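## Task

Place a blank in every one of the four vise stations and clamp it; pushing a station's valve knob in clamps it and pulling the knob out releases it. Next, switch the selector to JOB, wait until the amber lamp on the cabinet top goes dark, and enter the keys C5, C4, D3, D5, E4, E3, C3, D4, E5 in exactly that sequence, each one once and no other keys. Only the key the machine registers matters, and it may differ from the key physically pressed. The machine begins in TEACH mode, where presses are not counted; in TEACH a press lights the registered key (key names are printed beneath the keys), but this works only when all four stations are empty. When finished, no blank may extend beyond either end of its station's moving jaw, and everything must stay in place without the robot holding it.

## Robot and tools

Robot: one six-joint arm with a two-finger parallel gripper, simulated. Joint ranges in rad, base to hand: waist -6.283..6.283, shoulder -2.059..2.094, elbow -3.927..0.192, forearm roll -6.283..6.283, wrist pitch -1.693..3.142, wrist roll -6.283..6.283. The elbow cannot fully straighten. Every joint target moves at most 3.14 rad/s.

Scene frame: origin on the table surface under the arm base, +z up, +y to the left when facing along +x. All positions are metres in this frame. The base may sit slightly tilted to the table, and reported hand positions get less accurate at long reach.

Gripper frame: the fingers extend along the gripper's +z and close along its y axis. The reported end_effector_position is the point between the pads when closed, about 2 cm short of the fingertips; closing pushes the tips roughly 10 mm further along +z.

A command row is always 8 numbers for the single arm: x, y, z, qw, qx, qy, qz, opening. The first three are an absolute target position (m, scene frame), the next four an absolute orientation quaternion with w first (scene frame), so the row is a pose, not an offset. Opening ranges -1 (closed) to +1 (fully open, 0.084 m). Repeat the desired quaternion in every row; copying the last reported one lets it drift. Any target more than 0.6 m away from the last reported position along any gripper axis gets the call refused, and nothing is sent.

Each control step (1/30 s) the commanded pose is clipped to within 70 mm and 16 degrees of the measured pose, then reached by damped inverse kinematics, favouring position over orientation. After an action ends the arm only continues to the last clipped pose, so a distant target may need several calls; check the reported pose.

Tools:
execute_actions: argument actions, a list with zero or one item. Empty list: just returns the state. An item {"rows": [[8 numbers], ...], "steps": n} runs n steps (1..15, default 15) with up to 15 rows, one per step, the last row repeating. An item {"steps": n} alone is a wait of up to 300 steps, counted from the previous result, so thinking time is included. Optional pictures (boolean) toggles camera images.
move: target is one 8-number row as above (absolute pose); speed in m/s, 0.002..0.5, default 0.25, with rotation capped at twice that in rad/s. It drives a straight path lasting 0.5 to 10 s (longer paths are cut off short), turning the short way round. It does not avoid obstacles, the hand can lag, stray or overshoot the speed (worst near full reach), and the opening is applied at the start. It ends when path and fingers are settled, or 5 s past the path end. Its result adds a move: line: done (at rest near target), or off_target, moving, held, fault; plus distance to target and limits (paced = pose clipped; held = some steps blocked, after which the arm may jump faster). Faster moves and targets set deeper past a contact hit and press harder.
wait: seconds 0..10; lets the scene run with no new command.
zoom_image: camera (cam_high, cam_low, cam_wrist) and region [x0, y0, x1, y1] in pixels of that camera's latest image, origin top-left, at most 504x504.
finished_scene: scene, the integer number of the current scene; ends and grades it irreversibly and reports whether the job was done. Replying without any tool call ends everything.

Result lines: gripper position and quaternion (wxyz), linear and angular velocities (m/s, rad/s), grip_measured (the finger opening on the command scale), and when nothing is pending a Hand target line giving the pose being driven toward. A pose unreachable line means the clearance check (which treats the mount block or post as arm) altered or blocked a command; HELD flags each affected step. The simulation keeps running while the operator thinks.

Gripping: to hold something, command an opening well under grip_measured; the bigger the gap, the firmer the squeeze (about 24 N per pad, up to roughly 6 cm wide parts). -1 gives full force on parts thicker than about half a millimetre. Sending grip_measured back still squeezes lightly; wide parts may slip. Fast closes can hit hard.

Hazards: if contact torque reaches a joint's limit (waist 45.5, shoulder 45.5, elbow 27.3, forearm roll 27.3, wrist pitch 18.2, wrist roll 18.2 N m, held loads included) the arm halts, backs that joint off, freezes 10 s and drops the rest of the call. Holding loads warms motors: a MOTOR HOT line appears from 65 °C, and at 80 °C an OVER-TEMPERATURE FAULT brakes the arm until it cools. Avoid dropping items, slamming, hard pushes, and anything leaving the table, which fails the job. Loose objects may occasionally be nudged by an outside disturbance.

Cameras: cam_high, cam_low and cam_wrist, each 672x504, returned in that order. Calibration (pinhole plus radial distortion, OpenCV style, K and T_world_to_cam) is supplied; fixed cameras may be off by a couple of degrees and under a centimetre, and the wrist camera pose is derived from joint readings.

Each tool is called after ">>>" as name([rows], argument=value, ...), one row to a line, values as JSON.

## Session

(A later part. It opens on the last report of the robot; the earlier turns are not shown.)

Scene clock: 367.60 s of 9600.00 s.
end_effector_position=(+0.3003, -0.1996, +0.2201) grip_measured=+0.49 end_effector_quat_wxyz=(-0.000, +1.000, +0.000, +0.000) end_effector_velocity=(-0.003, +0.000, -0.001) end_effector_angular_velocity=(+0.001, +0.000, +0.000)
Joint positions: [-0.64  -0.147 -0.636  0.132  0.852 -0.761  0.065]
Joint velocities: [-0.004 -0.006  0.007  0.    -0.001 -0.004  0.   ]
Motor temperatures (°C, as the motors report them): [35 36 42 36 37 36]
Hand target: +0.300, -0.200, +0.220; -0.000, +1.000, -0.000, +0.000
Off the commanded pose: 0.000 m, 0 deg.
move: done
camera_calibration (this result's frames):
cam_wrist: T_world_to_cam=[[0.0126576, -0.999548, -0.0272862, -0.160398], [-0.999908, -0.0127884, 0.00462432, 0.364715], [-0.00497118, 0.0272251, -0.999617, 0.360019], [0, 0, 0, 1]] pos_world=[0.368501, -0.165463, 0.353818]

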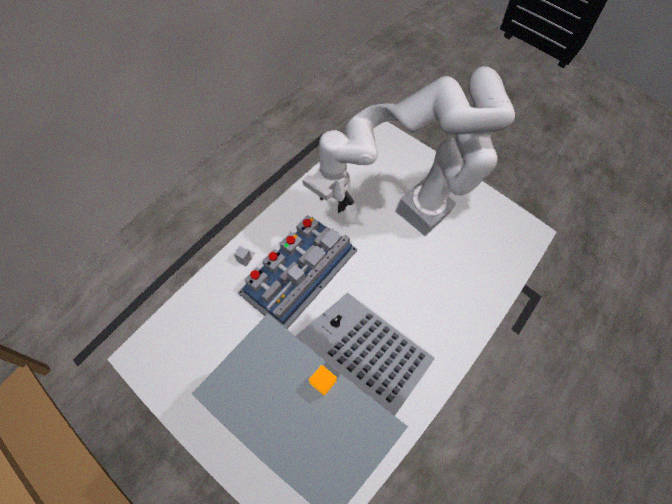

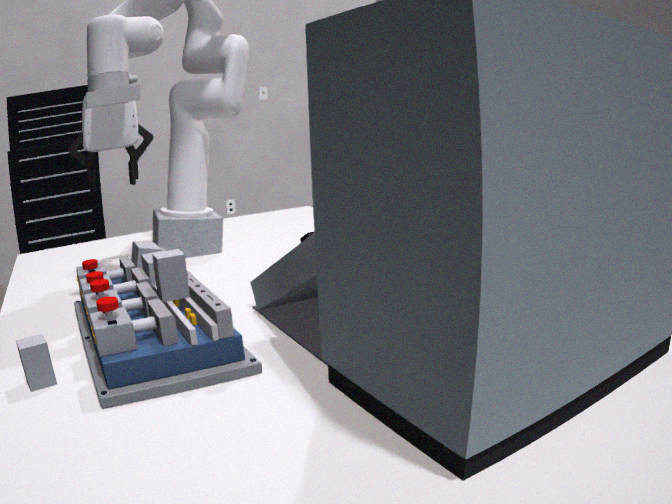

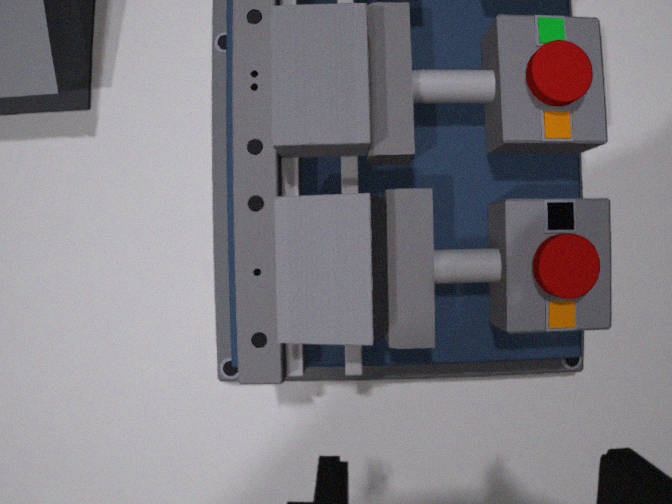

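>>> move(target=[0.362,-0.1555,0.16,0,1,0,0,0.5], speed=0.15)

>>> move(target=[0.362,-0.1555,0.113,0,1,0,0,0.5], speed=0.04)

>>> execute_actions([
  {"rows":[[0.362,-0.1555,0.113,0,1,0,0,0.3],[0.362,-0.1555,0.113,0,1,0,0,0.2],[0.362,-0.1555,0.113,0,1,0,0,0.1],[0.362,-0.1555,0.113,0,1,0,0,0.0],[0.362,-0.1555,0.113,0,1,0,0,-0.1],[0.362,-0.1555,0.113,0,1,0,0,-0.2],[0.362,-0.1555,0.113,0,1,0,0,-0.3],[0.362,-0.1555,0.113,0,1,0,0,-0.4],[0.362,-0.1555,0.113,0,1,0,0,-0.5]],"steps":15},
], pictures=false)

>>> move(target=[0.362,-0.1535,0.125,0,1,0,0,-0.5], speed=0.02)

>>> move(target=[0.362,-0.1535,0.108,0,1,0,0,-0.5], speed=0.008)

Scene clock: 372.37 s of 9600.00 s.
end_effector_position=(+0.3617, -0.1559, +0.1604) grip_measured=+0.49 end_effector_quat_wxyz=(+0.000, +1.000, -0.000, -0.000) end_effector_velocity=(+0.001, +0.001, -0.002) end_effector_angular_velocity=(+0.001, +0.002, +0.001)
Joint positions: [-0.437  0.059 -0.677  0.176  0.669 -0.61   0.065]
Joint velocities: [ 0.004  0.007 -0.002  0.001 -0.003  0.003  0.   ]
Motor temperatures (°C, as the motors report them): [35 36 42 36 37 36]
Hand target: +0.362, -0.156, +0.160; +0.000, +1.000, -0.000, -0.000
Off the commanded pose: 0.001 m, 0 deg.
After step 90, 0.57 s passed at rest.
move: done
camera_calibration (this result's frames):
cam_wrist: T_world_to_cam=[[0.0122247, -0.999571, -0.026606, -0.119098], [-0.999911, -0.0123614, 0.00497981, 0.426942], [-0.00530656, 0.0265427, -0.999634, 0.299414], [0, 0, 0, 1]] pos_world=[0.429949, -0.121716, 0.29401]

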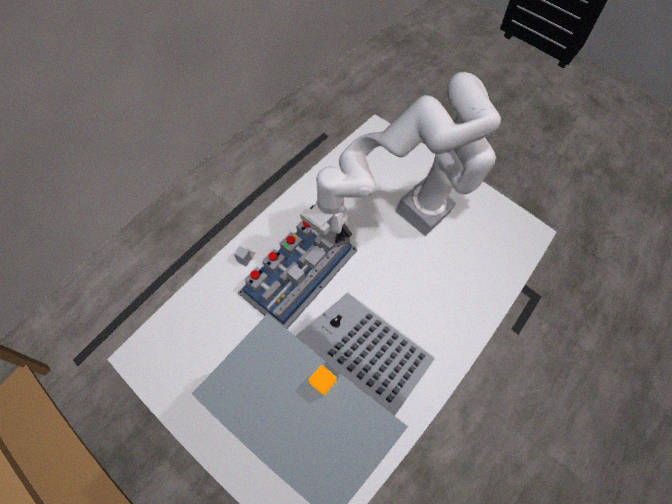

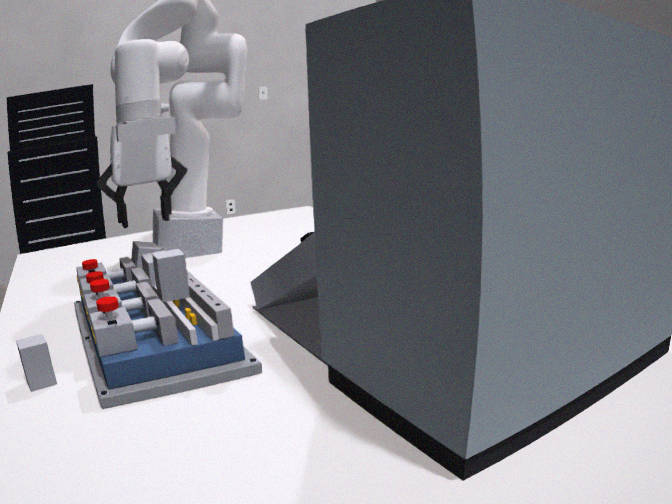

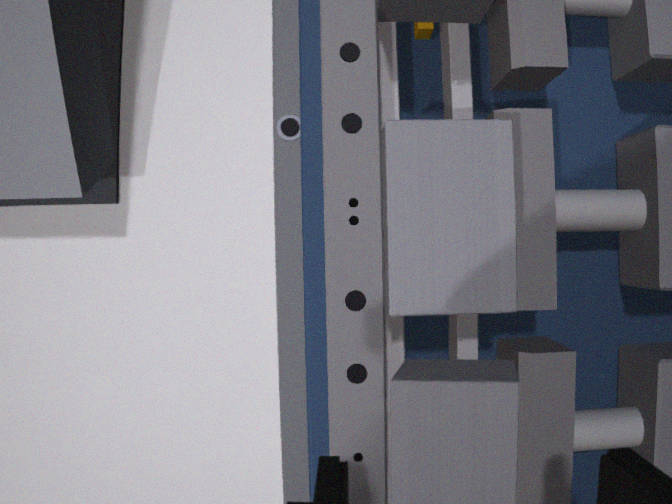

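Scene clock: 373.90 s of 9600.00 s.
end_effector_position=(+0.3619, -0.1556, +0.1135) grip_measured=+0.49 end_effector_quat_wxyz=(+0.000, +1.000, -0.000, +0.000) end_effector_velocity=(+0.000, -0.000, -0.002) end_effector_angular_velocity=(+0.000, -0.001, -0.000)
Joint positions: [-0.414  0.185 -0.659  0.222  0.525 -0.64   0.065]
Joint velocities: [ 0.001  0.007 -0.001  0.004 -0.006 -0.002 -0.   ]
Motor temperatures (°C, as the motors report them): [35 36 42 36 37 36]
Hand target: +0.362, -0.156, +0.113; +0.000, +1.000, -0.000, -0.000
Off the commanded pose: 0.000 m, 0 deg.
move: done
camera_calibration (this result's frames):
cam_wrist: T_world_to_cam=[[0.0124973, -0.999562, -0.0268297, -0.12003], [-0.999909, -0.0126286, 0.0047279, 0.427398], [-0.00506465, 0.0267682, -0.999629, 0.252471], [0, 0, 0, 1]] pos_world=[0.430138, -0.121338, 0.247137]

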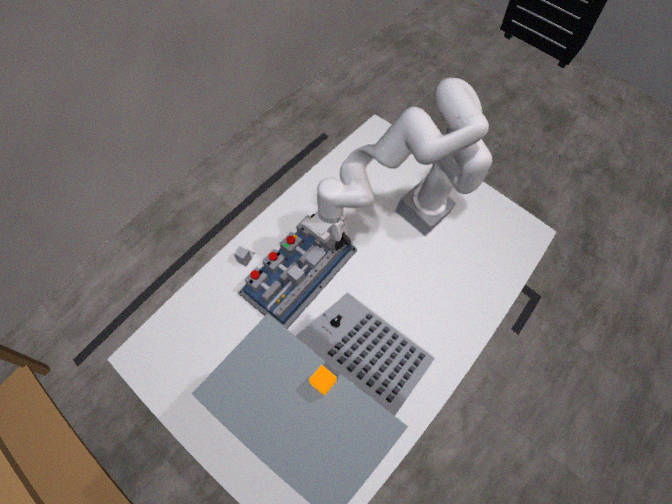

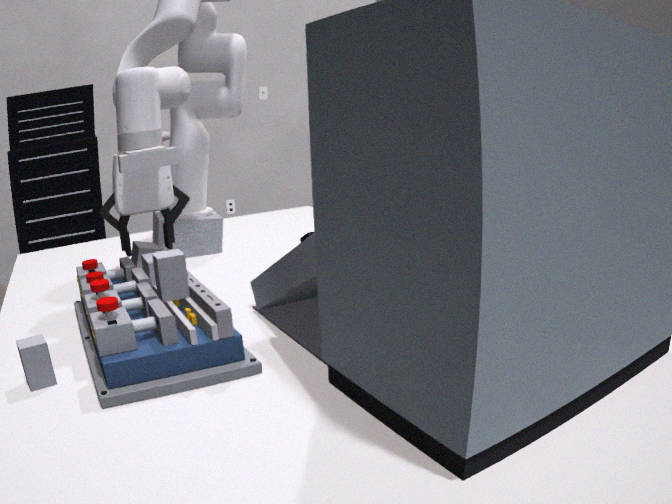

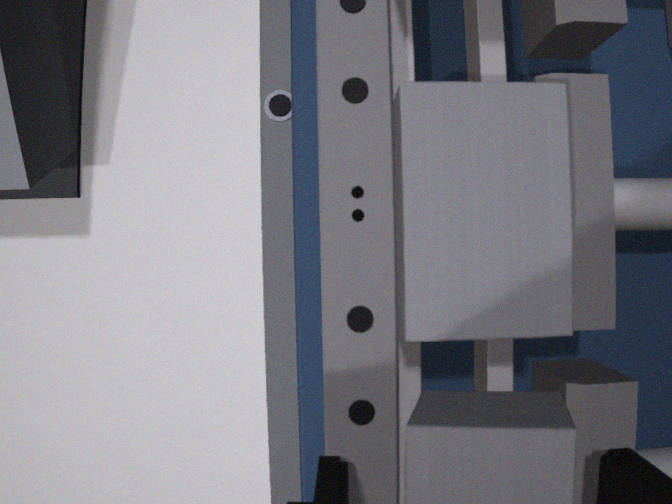

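Scene clock: 374.40 s of 9600.00 s.
end_effector_position=(+0.3622, -0.1574, +0.1138) grip_measured=-0.04 end_effector_quat_wxyz=(+0.001, +1.000, -0.001, +0.001) end_effector_velocity=(+0.001, +0.002, -0.000) end_effector_angular_velocity=(+0.001, -0.000, +0.001)
Joint positions: [-0.417  0.186 -0.66   0.222  0.522 -0.641  0.043]
Joint velocities: [ 0.004  0.     0.     0.002 -0.     0.001  0.001]
Motor temperatures (°C, as the motors report them): [35 36 42 36 37 36]
Hand target: +0.362, -0.156, +0.113; +0.000, +1.000, -0.000, -0.000
Off the commanded pose: 0.002 m, 0 deg.
Steps of this call (steps 1 to 15: all 15 steps of this action). Readings (end_effector_position):
1: (+0.3620, -0.1556, +0.1134)
2: (+0.3620, -0.1556, +0.1134)
4: (+0.3621, -0.1557, +0.1133)
8: (+0.3622, -0.1579, +0.1139)
15: the state above

Scene clock: 375.53 s of 9600.00 s.
end_effector_position=(+0.3617, -0.1533, +0.1243) grip_measured=-0.03 end_effector_quat_wxyz=(-0.000, +1.000, +0.000, -0.001) end_effector_velocity=(-0.002, -0.002, +0.001) end_effector_angular_velocity=(-0.001, +0.001, -0.004)
Joint positions: [-0.415  0.151 -0.657  0.21   0.558 -0.628  0.043]
Joint velocities: [-0.007 -0.004  0.002 -0.004  0.004  0.002 -0.   ]
Motor temperatures (°C, as the motors report them): [35 36 42 36 37 36]
Hand target: +0.362, -0.154, +0.125; -0.000, +1.000, +0.000, +0.000
Off the commanded pose: 0.001 m, 0 deg.
move: done
camera_calibration (this result's frames):
cam_wrist: T_world_to_cam=[[0.0127442, -0.999531, -0.0278342, -0.117421], [-0.999899, -0.0129123, 0.00586832, 0.426976], [-0.00622497, 0.0277566, -0.999595, 0.263763], [0, 0, 0, 1]] pos_world=[0.430071, -0.119173, 0.257882]

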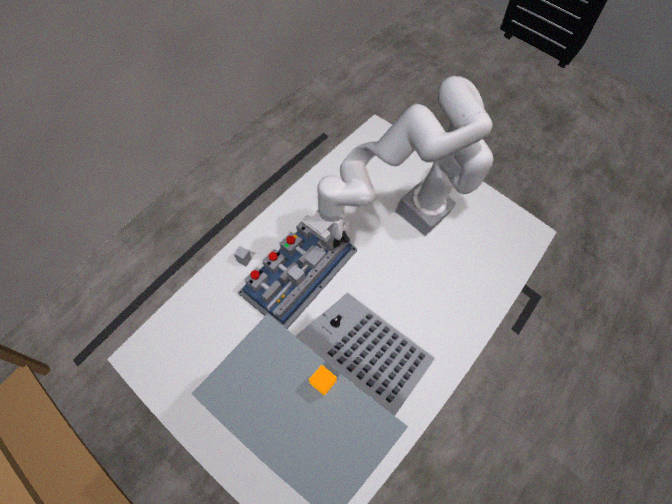

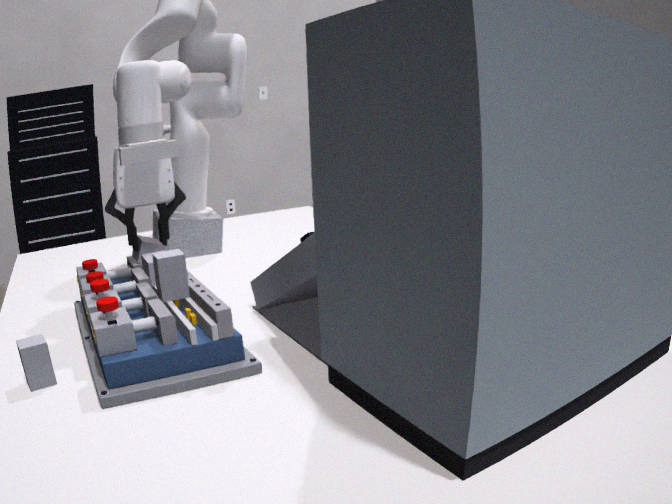

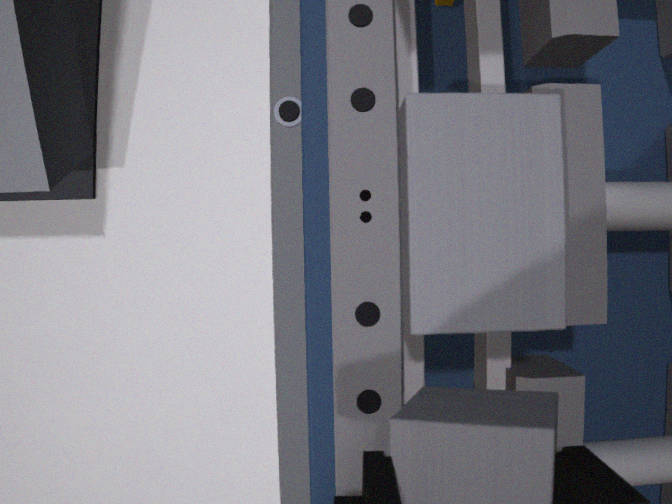

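Scene clock: 377.80 s of 9600.00 s.
end_effector_position=(+0.3628, -0.1544, +0.1093) grip_measured=+0.16 end_effector_quat_wxyz=(+0.001, +1.000, -0.000, +0.002) end_effector_velocity=(-0.000, +0.001, -0.001) end_effector_angular_velocity=(+0.001, -0.000, +0.001)
Joint positions: [-0.407  0.196 -0.656  0.229  0.507 -0.641  0.051]
Joint velocities: [ 0.002  0.001  0.002  0.002 -0.002 -0.001  0.   ]
Motor temperatures (°C, as the motors report them): [35 36 42 36 37 36]
Hand target: +0.362, -0.154, +0.108; +0.000, +1.000, -0.000, -0.000
Off the commanded pose: 0.002 m, 0 deg.
move: done
camera_calibration (this result's frames):
cam_wrist: T_world_to_cam=[[0.0118582, -0.999613, -0.025178, -0.118968], [-0.999928, -0.0119007, 0.00153737, 0.428775], [-0.00183641, 0.025158, -0.999682, 0.246906], [0, 0, 0, 1]] pos_world=[0.430608, -0.120031, 0.243173]

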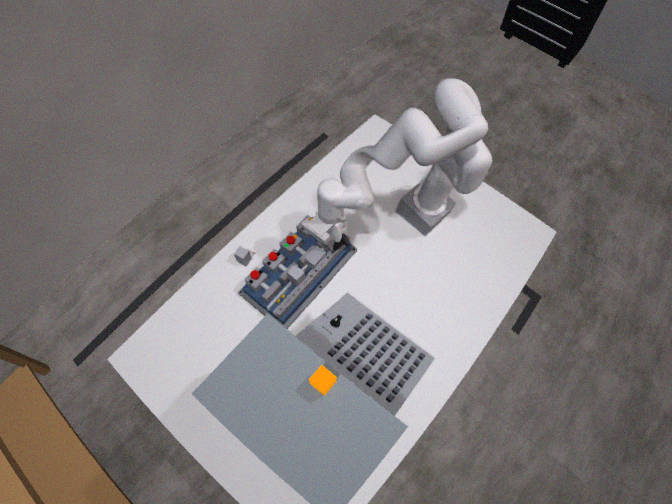

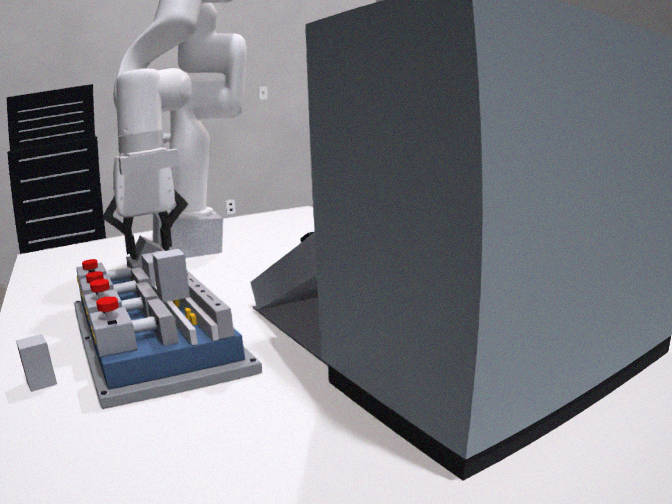

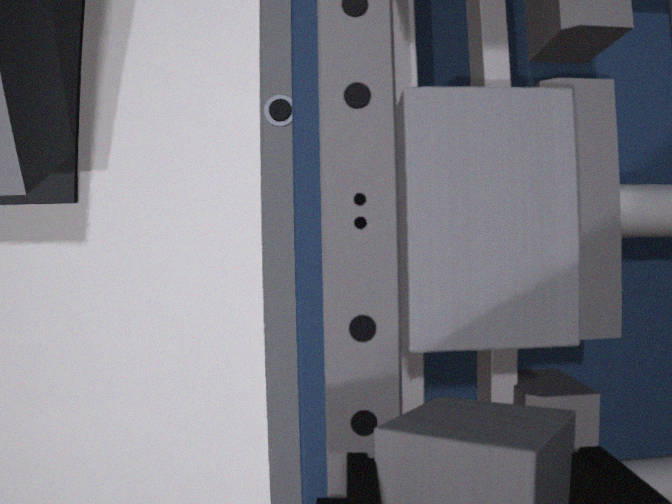

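>>> move(target=[0.362,-0.1545,0.116,0,1,0,0,-0.5], speed=0.01)

>>> move(target=[0.362,-0.1545,0.135,0,1,0,0,-0.5], speed=0.02)

Scene clock: 379.83 s of 9600.00 s.
end_effector_position=(+0.3594, -0.1528, +0.1136) grip_measured=+0.15 end_effector_quat_wxyz=(-0.002, +1.000, +0.000, -0.004) end_effector_velocity=(+0.002, -0.000, +0.004) end_effector_angular_velocity=(-0.002, -0.005, +0.003)
Joint positions: [-0.411  0.179 -0.654  0.22   0.534 -0.636  0.051]
Joint velocities: [ 0.001 -0.008 -0.003 -0.002  0.006  0.001 -0.   ]
Motor temperatures (°C, as the motors report them): [35 36 42 36 37 36]
Hand target: +0.362, -0.154, +0.116; -0.000, +1.000, +0.000, +0.000
Off the commanded pose: 0.004 m, 0 deg.
move: off_target
camera_calibration (this result's frames):
cam_wrist: T_world_to_cam=[[0.0125026, -0.999424, -0.0315587, -0.116682], [-0.999844, -0.0128884, 0.0120512, 0.423963], [-0.012451, 0.0314032, -0.999429, 0.25586], [0, 0, 0, 1]] pos_world=[0.428542, -0.119186, 0.246922]

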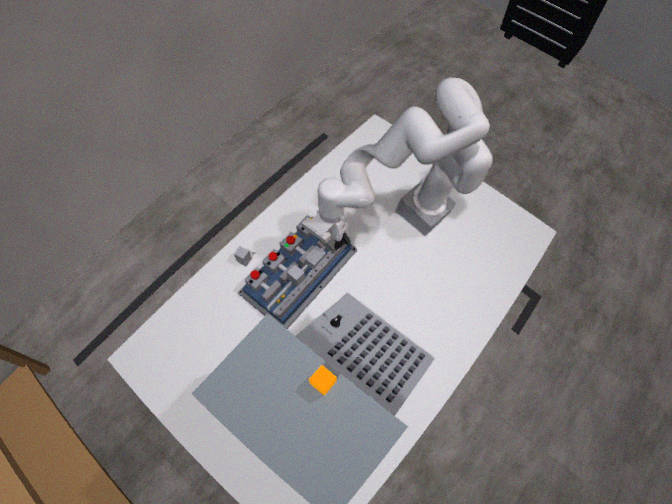

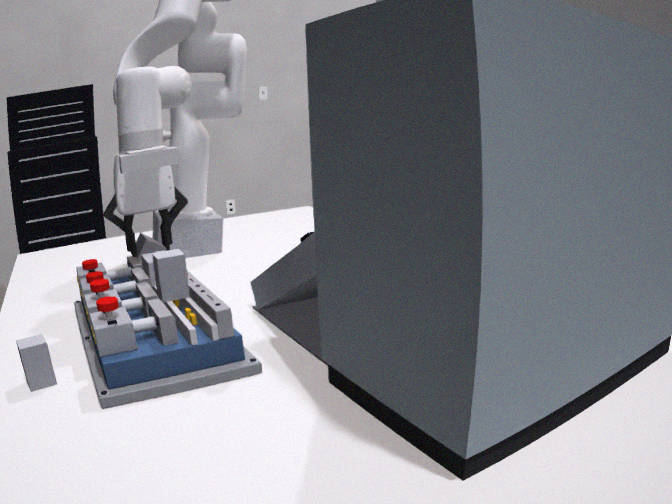

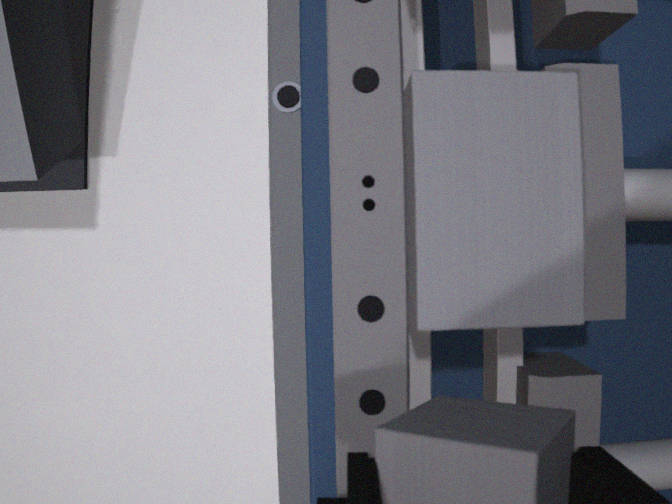

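Scene clock: 381.20 s of 9600.00 s.
end_effector_position=(+0.3620, -0.1545, +0.1347) grip_measured=+0.09 end_effector_quat_wxyz=(-0.000, +1.000, +0.000, -0.000) end_effector_velocity=(-0.001, +0.000, +0.001) end_effector_angular_velocity=(+0.001, +0.003, -0.001)
Joint positions: [-0.422  0.124 -0.662  0.2    0.59  -0.623  0.048]
Joint velocities: [-0.001 -0.003  0.    -0.002  0.006  0.001  0.   ]
Motor temperatures (°C, as the motors report them): [35 36 42 36 37 36]
Hand target: +0.362, -0.155, +0.135; -0.000, +1.000, +0.000, +0.000
Off the commanded pose: 0.000 m, 0 deg.
move: done
camera_calibration (this result's frames):
cam_wrist: T_world_to_cam=[[0.0126403, -0.999542, -0.0274921, -0.118333], [-0.999906, -0.0127796, 0.004895, 0.427337], [-0.0052441, 0.0274277, -0.99961, 0.273854], [0, 0, 0, 1]] pos_world=[0.430229, -0.120329, 0.268403]

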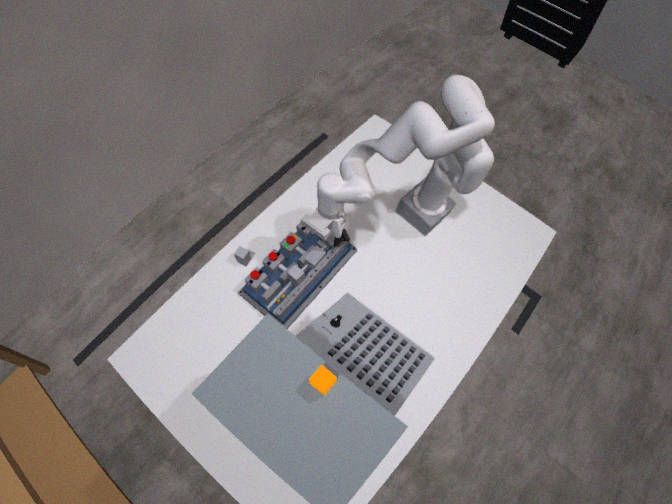

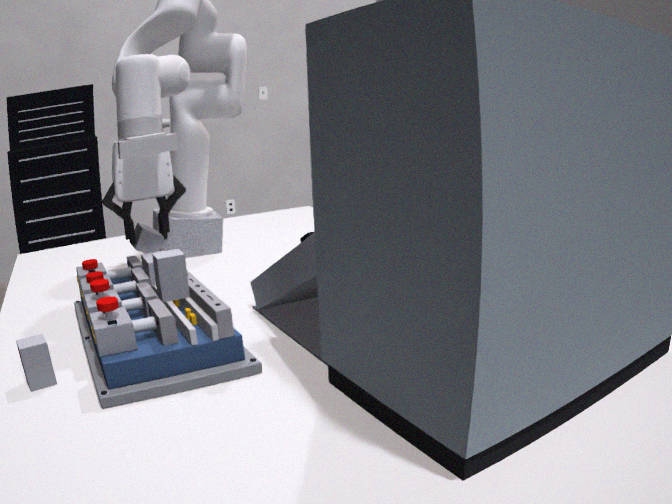

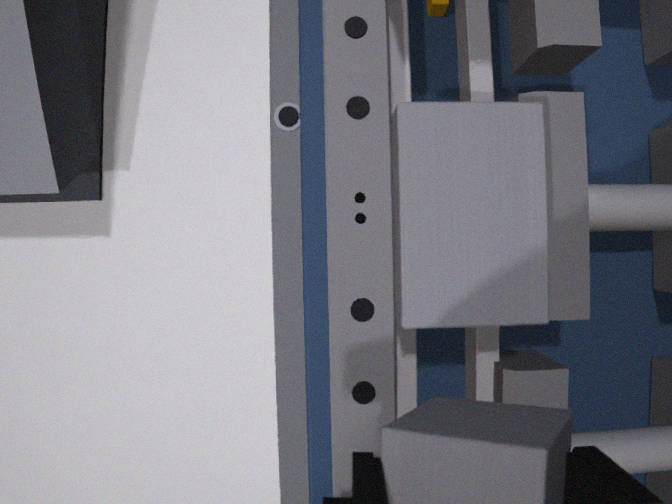

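>>> move(target=[0.362,-0.1545,0.2,0,1,0,0,-0.5], speed=0.08)

>>> move(target=[0.32,-0.03,0.12,0,1,0,0,-0.5], speed=0.1)

>>> move(target=[0.32,-0.03,0.042,0,1,0,0,-0.5], speed=0.02)

Scene clock: 384.23 s of 9600.00 s.
end_effector_position=(+0.3620, -0.1544, +0.1993) grip_measured=+0.09 end_effector_quat_wxyz=(-0.000, +1.000, +0.000, -0.000) end_effector_velocity=(+0.001, -0.000, +0.004) end_effector_angular_velocity=(-0.002, -0.003, +0.001)
Joint positions: [-0.45  -0.03  -0.71   0.154  0.792 -0.593  0.048]
Joint velocities: [-0.001 -0.006 -0.005 -0.001  0.008  0.    -0.   ]
Motor temperatures (°C, as the motors report them): [35 36 42 36 37 36]
Hand target: +0.362, -0.154, +0.200; -0.000, +1.000, +0.000, +0.000
Off the commanded pose: 0.001 m, 0 deg.
move: done
camera_calibration (this result's frames):
cam_wrist: T_world_to_cam=[[0.0127225, -0.999529, -0.0279233, -0.116449], [-0.999903, -0.0128736, 0.00523953, 0.426968], [-0.00559654, 0.0278539, -0.999596, 0.338625], [0, 0, 0, 1]] pos_world=[0.430303, -0.120329, 0.333]

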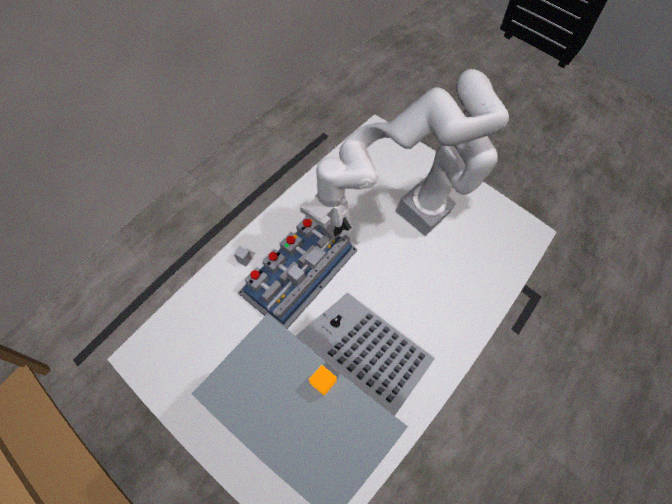

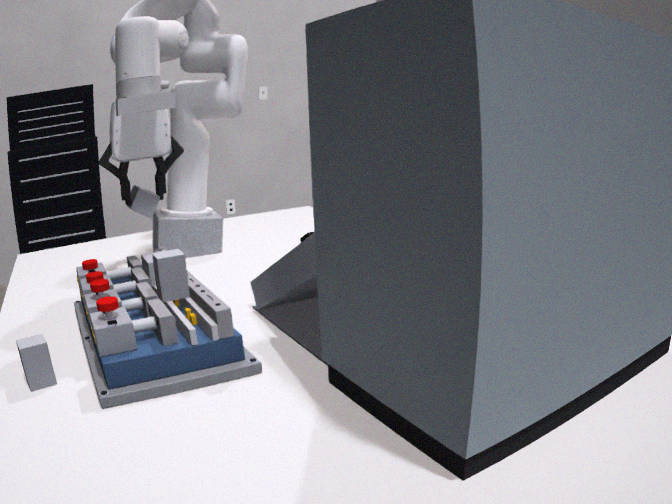

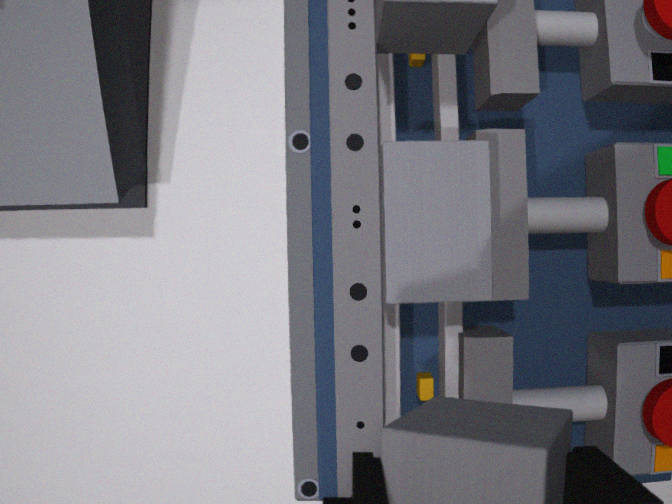

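Scene clock: 386.23 s of 9600.00 s.
end_effector_position=(+0.3201, -0.0306, +0.1205) grip_measured=+0.09 end_effector_quat_wxyz=(+0.001, +1.000, -0.000, -0.000) end_effector_velocity=(-0.001, +0.002, -0.002) end_effector_angular_velocity=(-0.001, +0.000, -0.001)
Joint positions: [-0.116 -0.105 -0.369  0.248  0.494 -0.367  0.048]
Joint velocities: [ 0.008  0.002  0.005  0.002 -0.007  0.006  0.   ]
Motor temperatures (°C, as the motors report them): [35 36 42 36 37 36]
Hand target: +0.320, -0.030, +0.120; +0.001, +1.000, -0.000, -0.000
Off the commanded pose: 0.001 m, 0 deg.
move: done
camera_calibration (this result's frames):
cam_wrist: T_world_to_cam=[[0.0122129, -0.999583, -0.0261701, 0.00564236], [-0.999911, -0.0123493, 0.0050561, 0.387125], [-0.00537717, 0.026106, -0.999645, 0.256032], [0, 0, 0, 1]] pos_world=[0.388399, 0.00373674, 0.254131]

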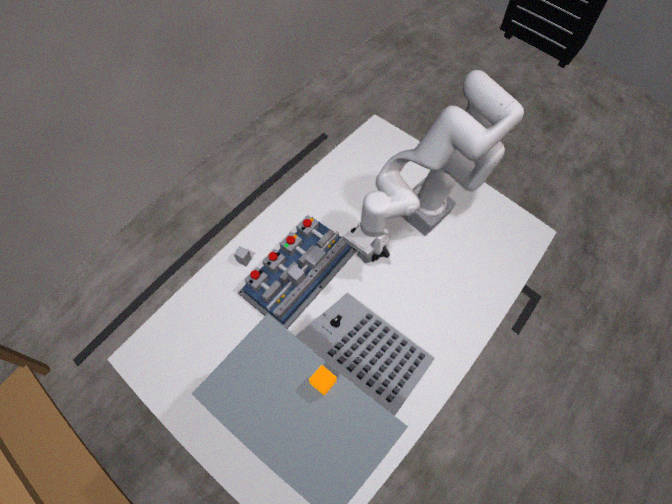

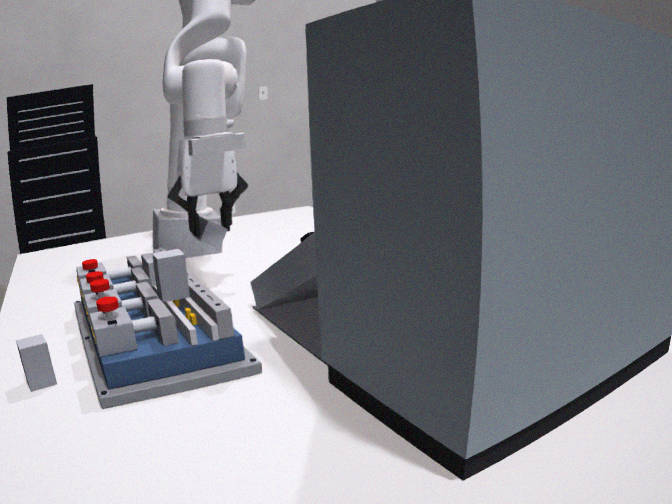

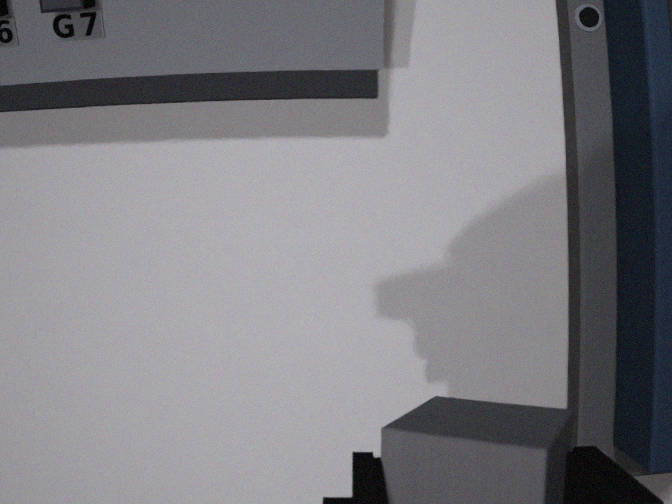

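Scene clock: 390.43 s of 9600.00 s.
end_effector_position=(+0.3199, -0.0305, +0.0432) grip_measured=+0.09 end_effector_quat_wxyz=(+0.001, +1.000, -0.000, +0.001) end_effector_velocity=(+0.003, -0.001, -0.003) end_effector_angular_velocity=(+0.000, -0.005, -0.001)
Joint positions: [-0.014  0.22  -0.41   0.57   0.217 -0.604  0.048]
Joint velocities: [ 0.005  0.02  -0.012  0.034 -0.011 -0.028  0.   ]
Motor temperatures (°C, as the motors report them): [35 36 42 36 37 36]
Hand target: +0.320, -0.030, +0.042; +0.001, +1.000, -0.000, -0.000
Off the commanded pose: 0.001 m, 0 deg.
move: done
camera_calibration (this result's frames):
cam_wrist: T_world_to_cam=[[0.0118805, -0.999595, -0.0258703, 0.00380228], [-0.999921, -0.0119832, 0.00382001, 0.387398], [-0.00412847, 0.0258228, -0.999658, 0.17829], [0, 0, 0, 1]] pos_world=[0.388058, 0.00383906, 0.176848]

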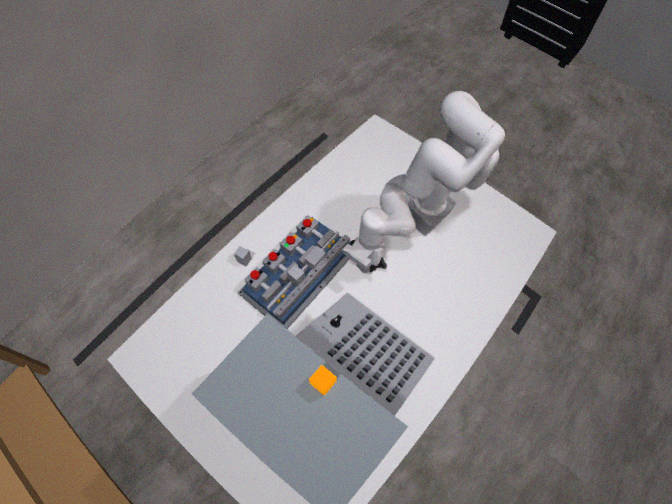

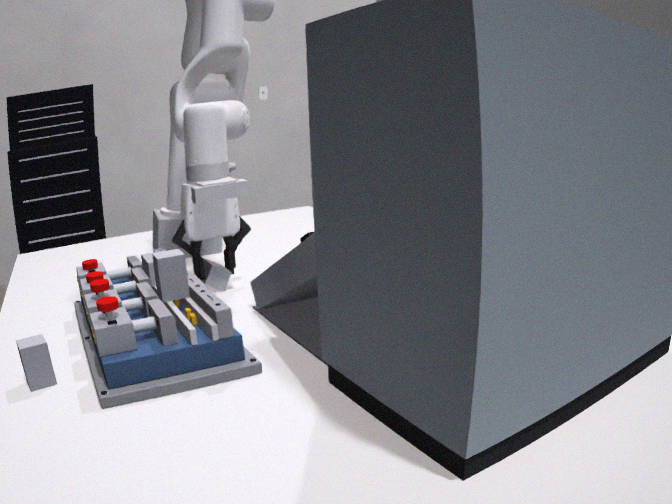

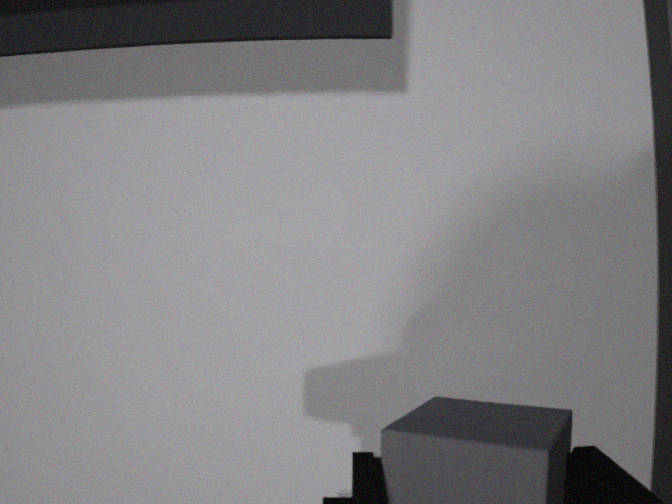

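>>> move(target=[0.32,-0.03,0.03,0,1,0,0,-0.5], speed=0.01)

>>> execute_actions([
  {"rows":[[0.32,-0.03,0.033,0,1,0,0,0.0],[0.32,-0.03,0.033,0,1,0,0,0.1],[0.32,-0.03,0.033,0,1,0,0,0.2],[0.32,-0.03,0.033,0,1,0,0,0.3],[0.32,-0.03,0.033,0,1,0,0,0.4],[0.32,-0.03,0.033,0,1,0,0,0.5],[0.32,-0.03,0.033,0,1,0,0,0.6],[0.32,-0.03,0.033,0,1,0,0,0.7]],"steps":15},
], pictures=false)

>>> move(target=[0.27,-0.03,0.14,0,1,0,0,0.7], speed=0.1)

Scene clock: 393.40 s of 9600.00 s.
end_effector_position=(+0.3190, -0.0300, +0.0297) grip_measured=-0.05 end_effector_quat_wxyz=(-0.000, +1.000, -0.000, -0.001) end_effector_velocity=(+0.000, -0.000, -0.001) end_effector_angular_velocity=(+0.001, -0.002, -0.000)
Joint positions: [ 0.013  0.28  -0.433  0.681  0.187 -0.69   0.042]
Joint velocities: [ 0.002  0.003 -0.002  0.016 -0.001 -0.013 -0.   ]
Motor temperatures (°C, as the motors report them): [35 36 42 36 37 36]
Hand target: +0.320, -0.030, +0.030; +0.000, +1.000, -0.000, -0.000
Off the commanded pose: 0.001 m, 0 deg.
move: done
camera_calibration (this result's frames):
cam_wrist: T_world_to_cam=[[0.0124069, -0.99955, -0.0273272, 0.00382426], [-0.999895, -0.0126052, 0.00709743, 0.386425], [-0.0074387, 0.0272363, -0.999601, 0.165967], [0, 0, 0, 1]] pos_world=[0.387571, 0.00417319, 0.163263]

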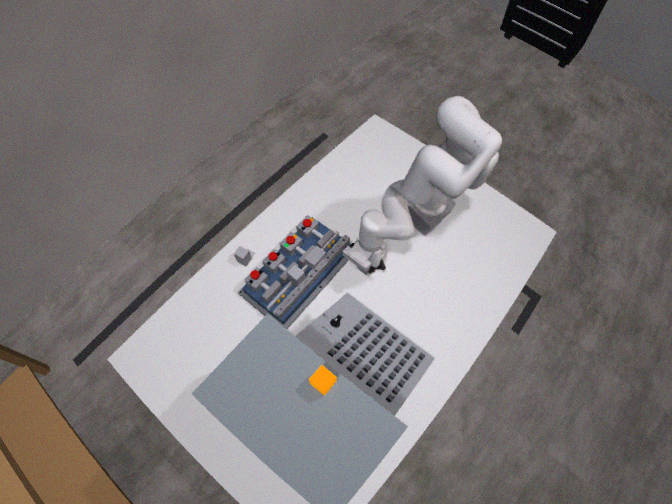

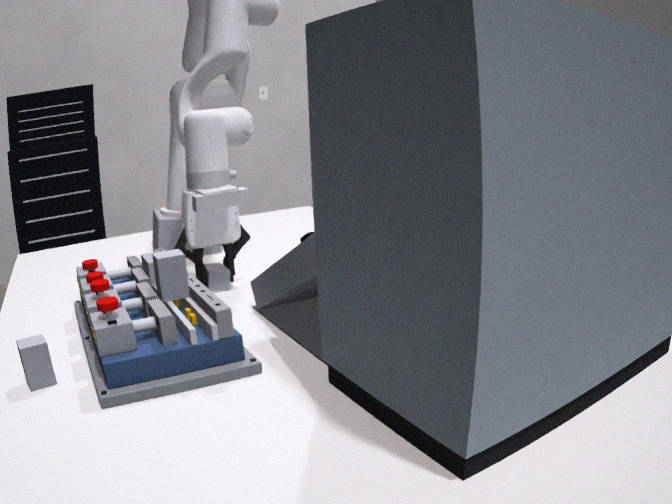

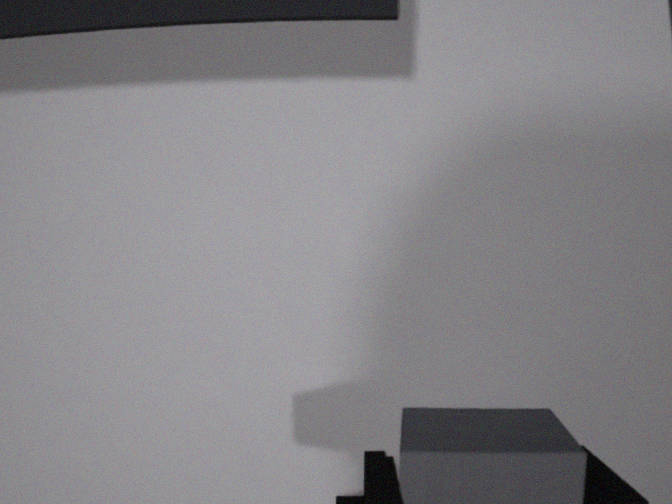

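Scene clock: 393.90 s of 9600.00 s.
end_effector_position=(+0.3198, -0.0299, +0.0328) grip_measured=+0.70 end_effector_quat_wxyz=(-0.000, +1.000, +0.000, -0.000) end_effector_velocity=(+0.001, -0.000, +0.001) end_effector_angular_velocity=(-0.001, -0.003, -0.000)
Joint positions: [ 0.008  0.267 -0.429  0.658  0.194 -0.672  0.073]
Joint velocities: [-0.002 -0.003 -0.    -0.006 -0.001  0.005  0.   ]
Motor temperatures (°C, as the motors report them): [35 36 42 36 37 36]
Hand target: +0.320, -0.030, +0.033; -0.000, +1.000, +0.000, +0.000
Off the commanded pose: 0.000 m, 0 deg.
Steps of this call (steps 1 to 15: all 15 steps of this action). Readings (end_effector_position):
1: (+0.3191, -0.0300, +0.0297)
2: (+0.3190, -0.0299, +0.0299)
4: (+0.3183, -0.0296, +0.0308)
8: (+0.3193, -0.0298, +0.0322)
15: the state above

Scene clock: 395.87 s of 9600.00 s.
end_effector_position=(+0.2704, -0.0294, +0.1394) grip_measured=+0.70 end_effector_quat_wxyz=(-0.001, +1.000, +0.000, -0.000) end_effector_velocity=(-0.000, +0.000, +0.002) end_effector_angular_velocity=(-0.000, -0.001, -0.000)
Joint positions: [-0.16  -0.356 -0.209  0.216  0.588 -0.372  0.073]
Joint velocities: [-0.002 -0.012  0.002 -0.003  0.009  0.002  0.   ]
Motor temperatures (°C, as the motors report them): [35 36 42 36 37 36]
Hand target: +0.270, -0.029, +0.140; -0.001, +1.000, +0.000, +0.000
Off the commanded pose: 0.001 m, 0 deg.
move: done
camera_calibration (this result's frames):
cam_wrist: T_world_to_cam=[[0.012783, -0.999502, -0.0288399, 0.0080802], [-0.999905, -0.0129272, 0.00481714, 0.33734], [-0.00518757, 0.0287756, -0.999572, 0.274601], [0, 0, 0, 1]] pos_world=[0.338629, 0.00453522, 0.273092]

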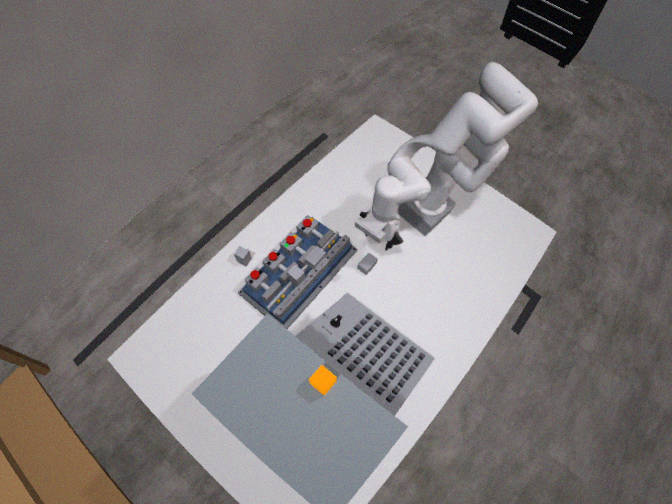

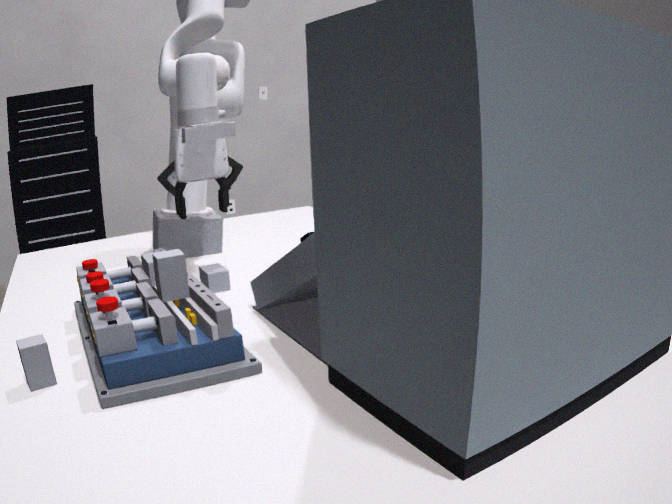

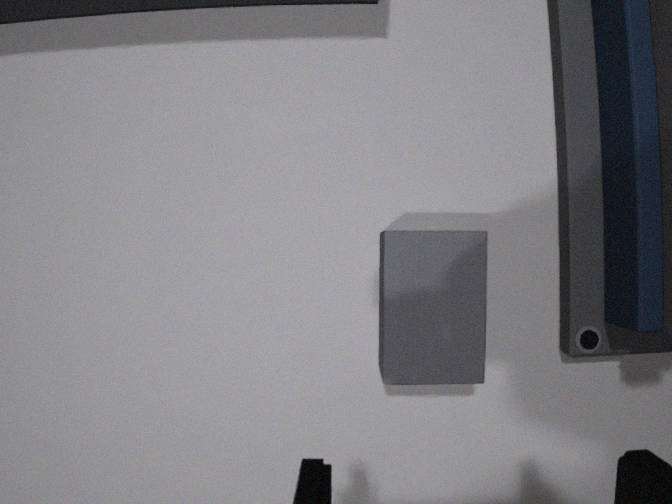

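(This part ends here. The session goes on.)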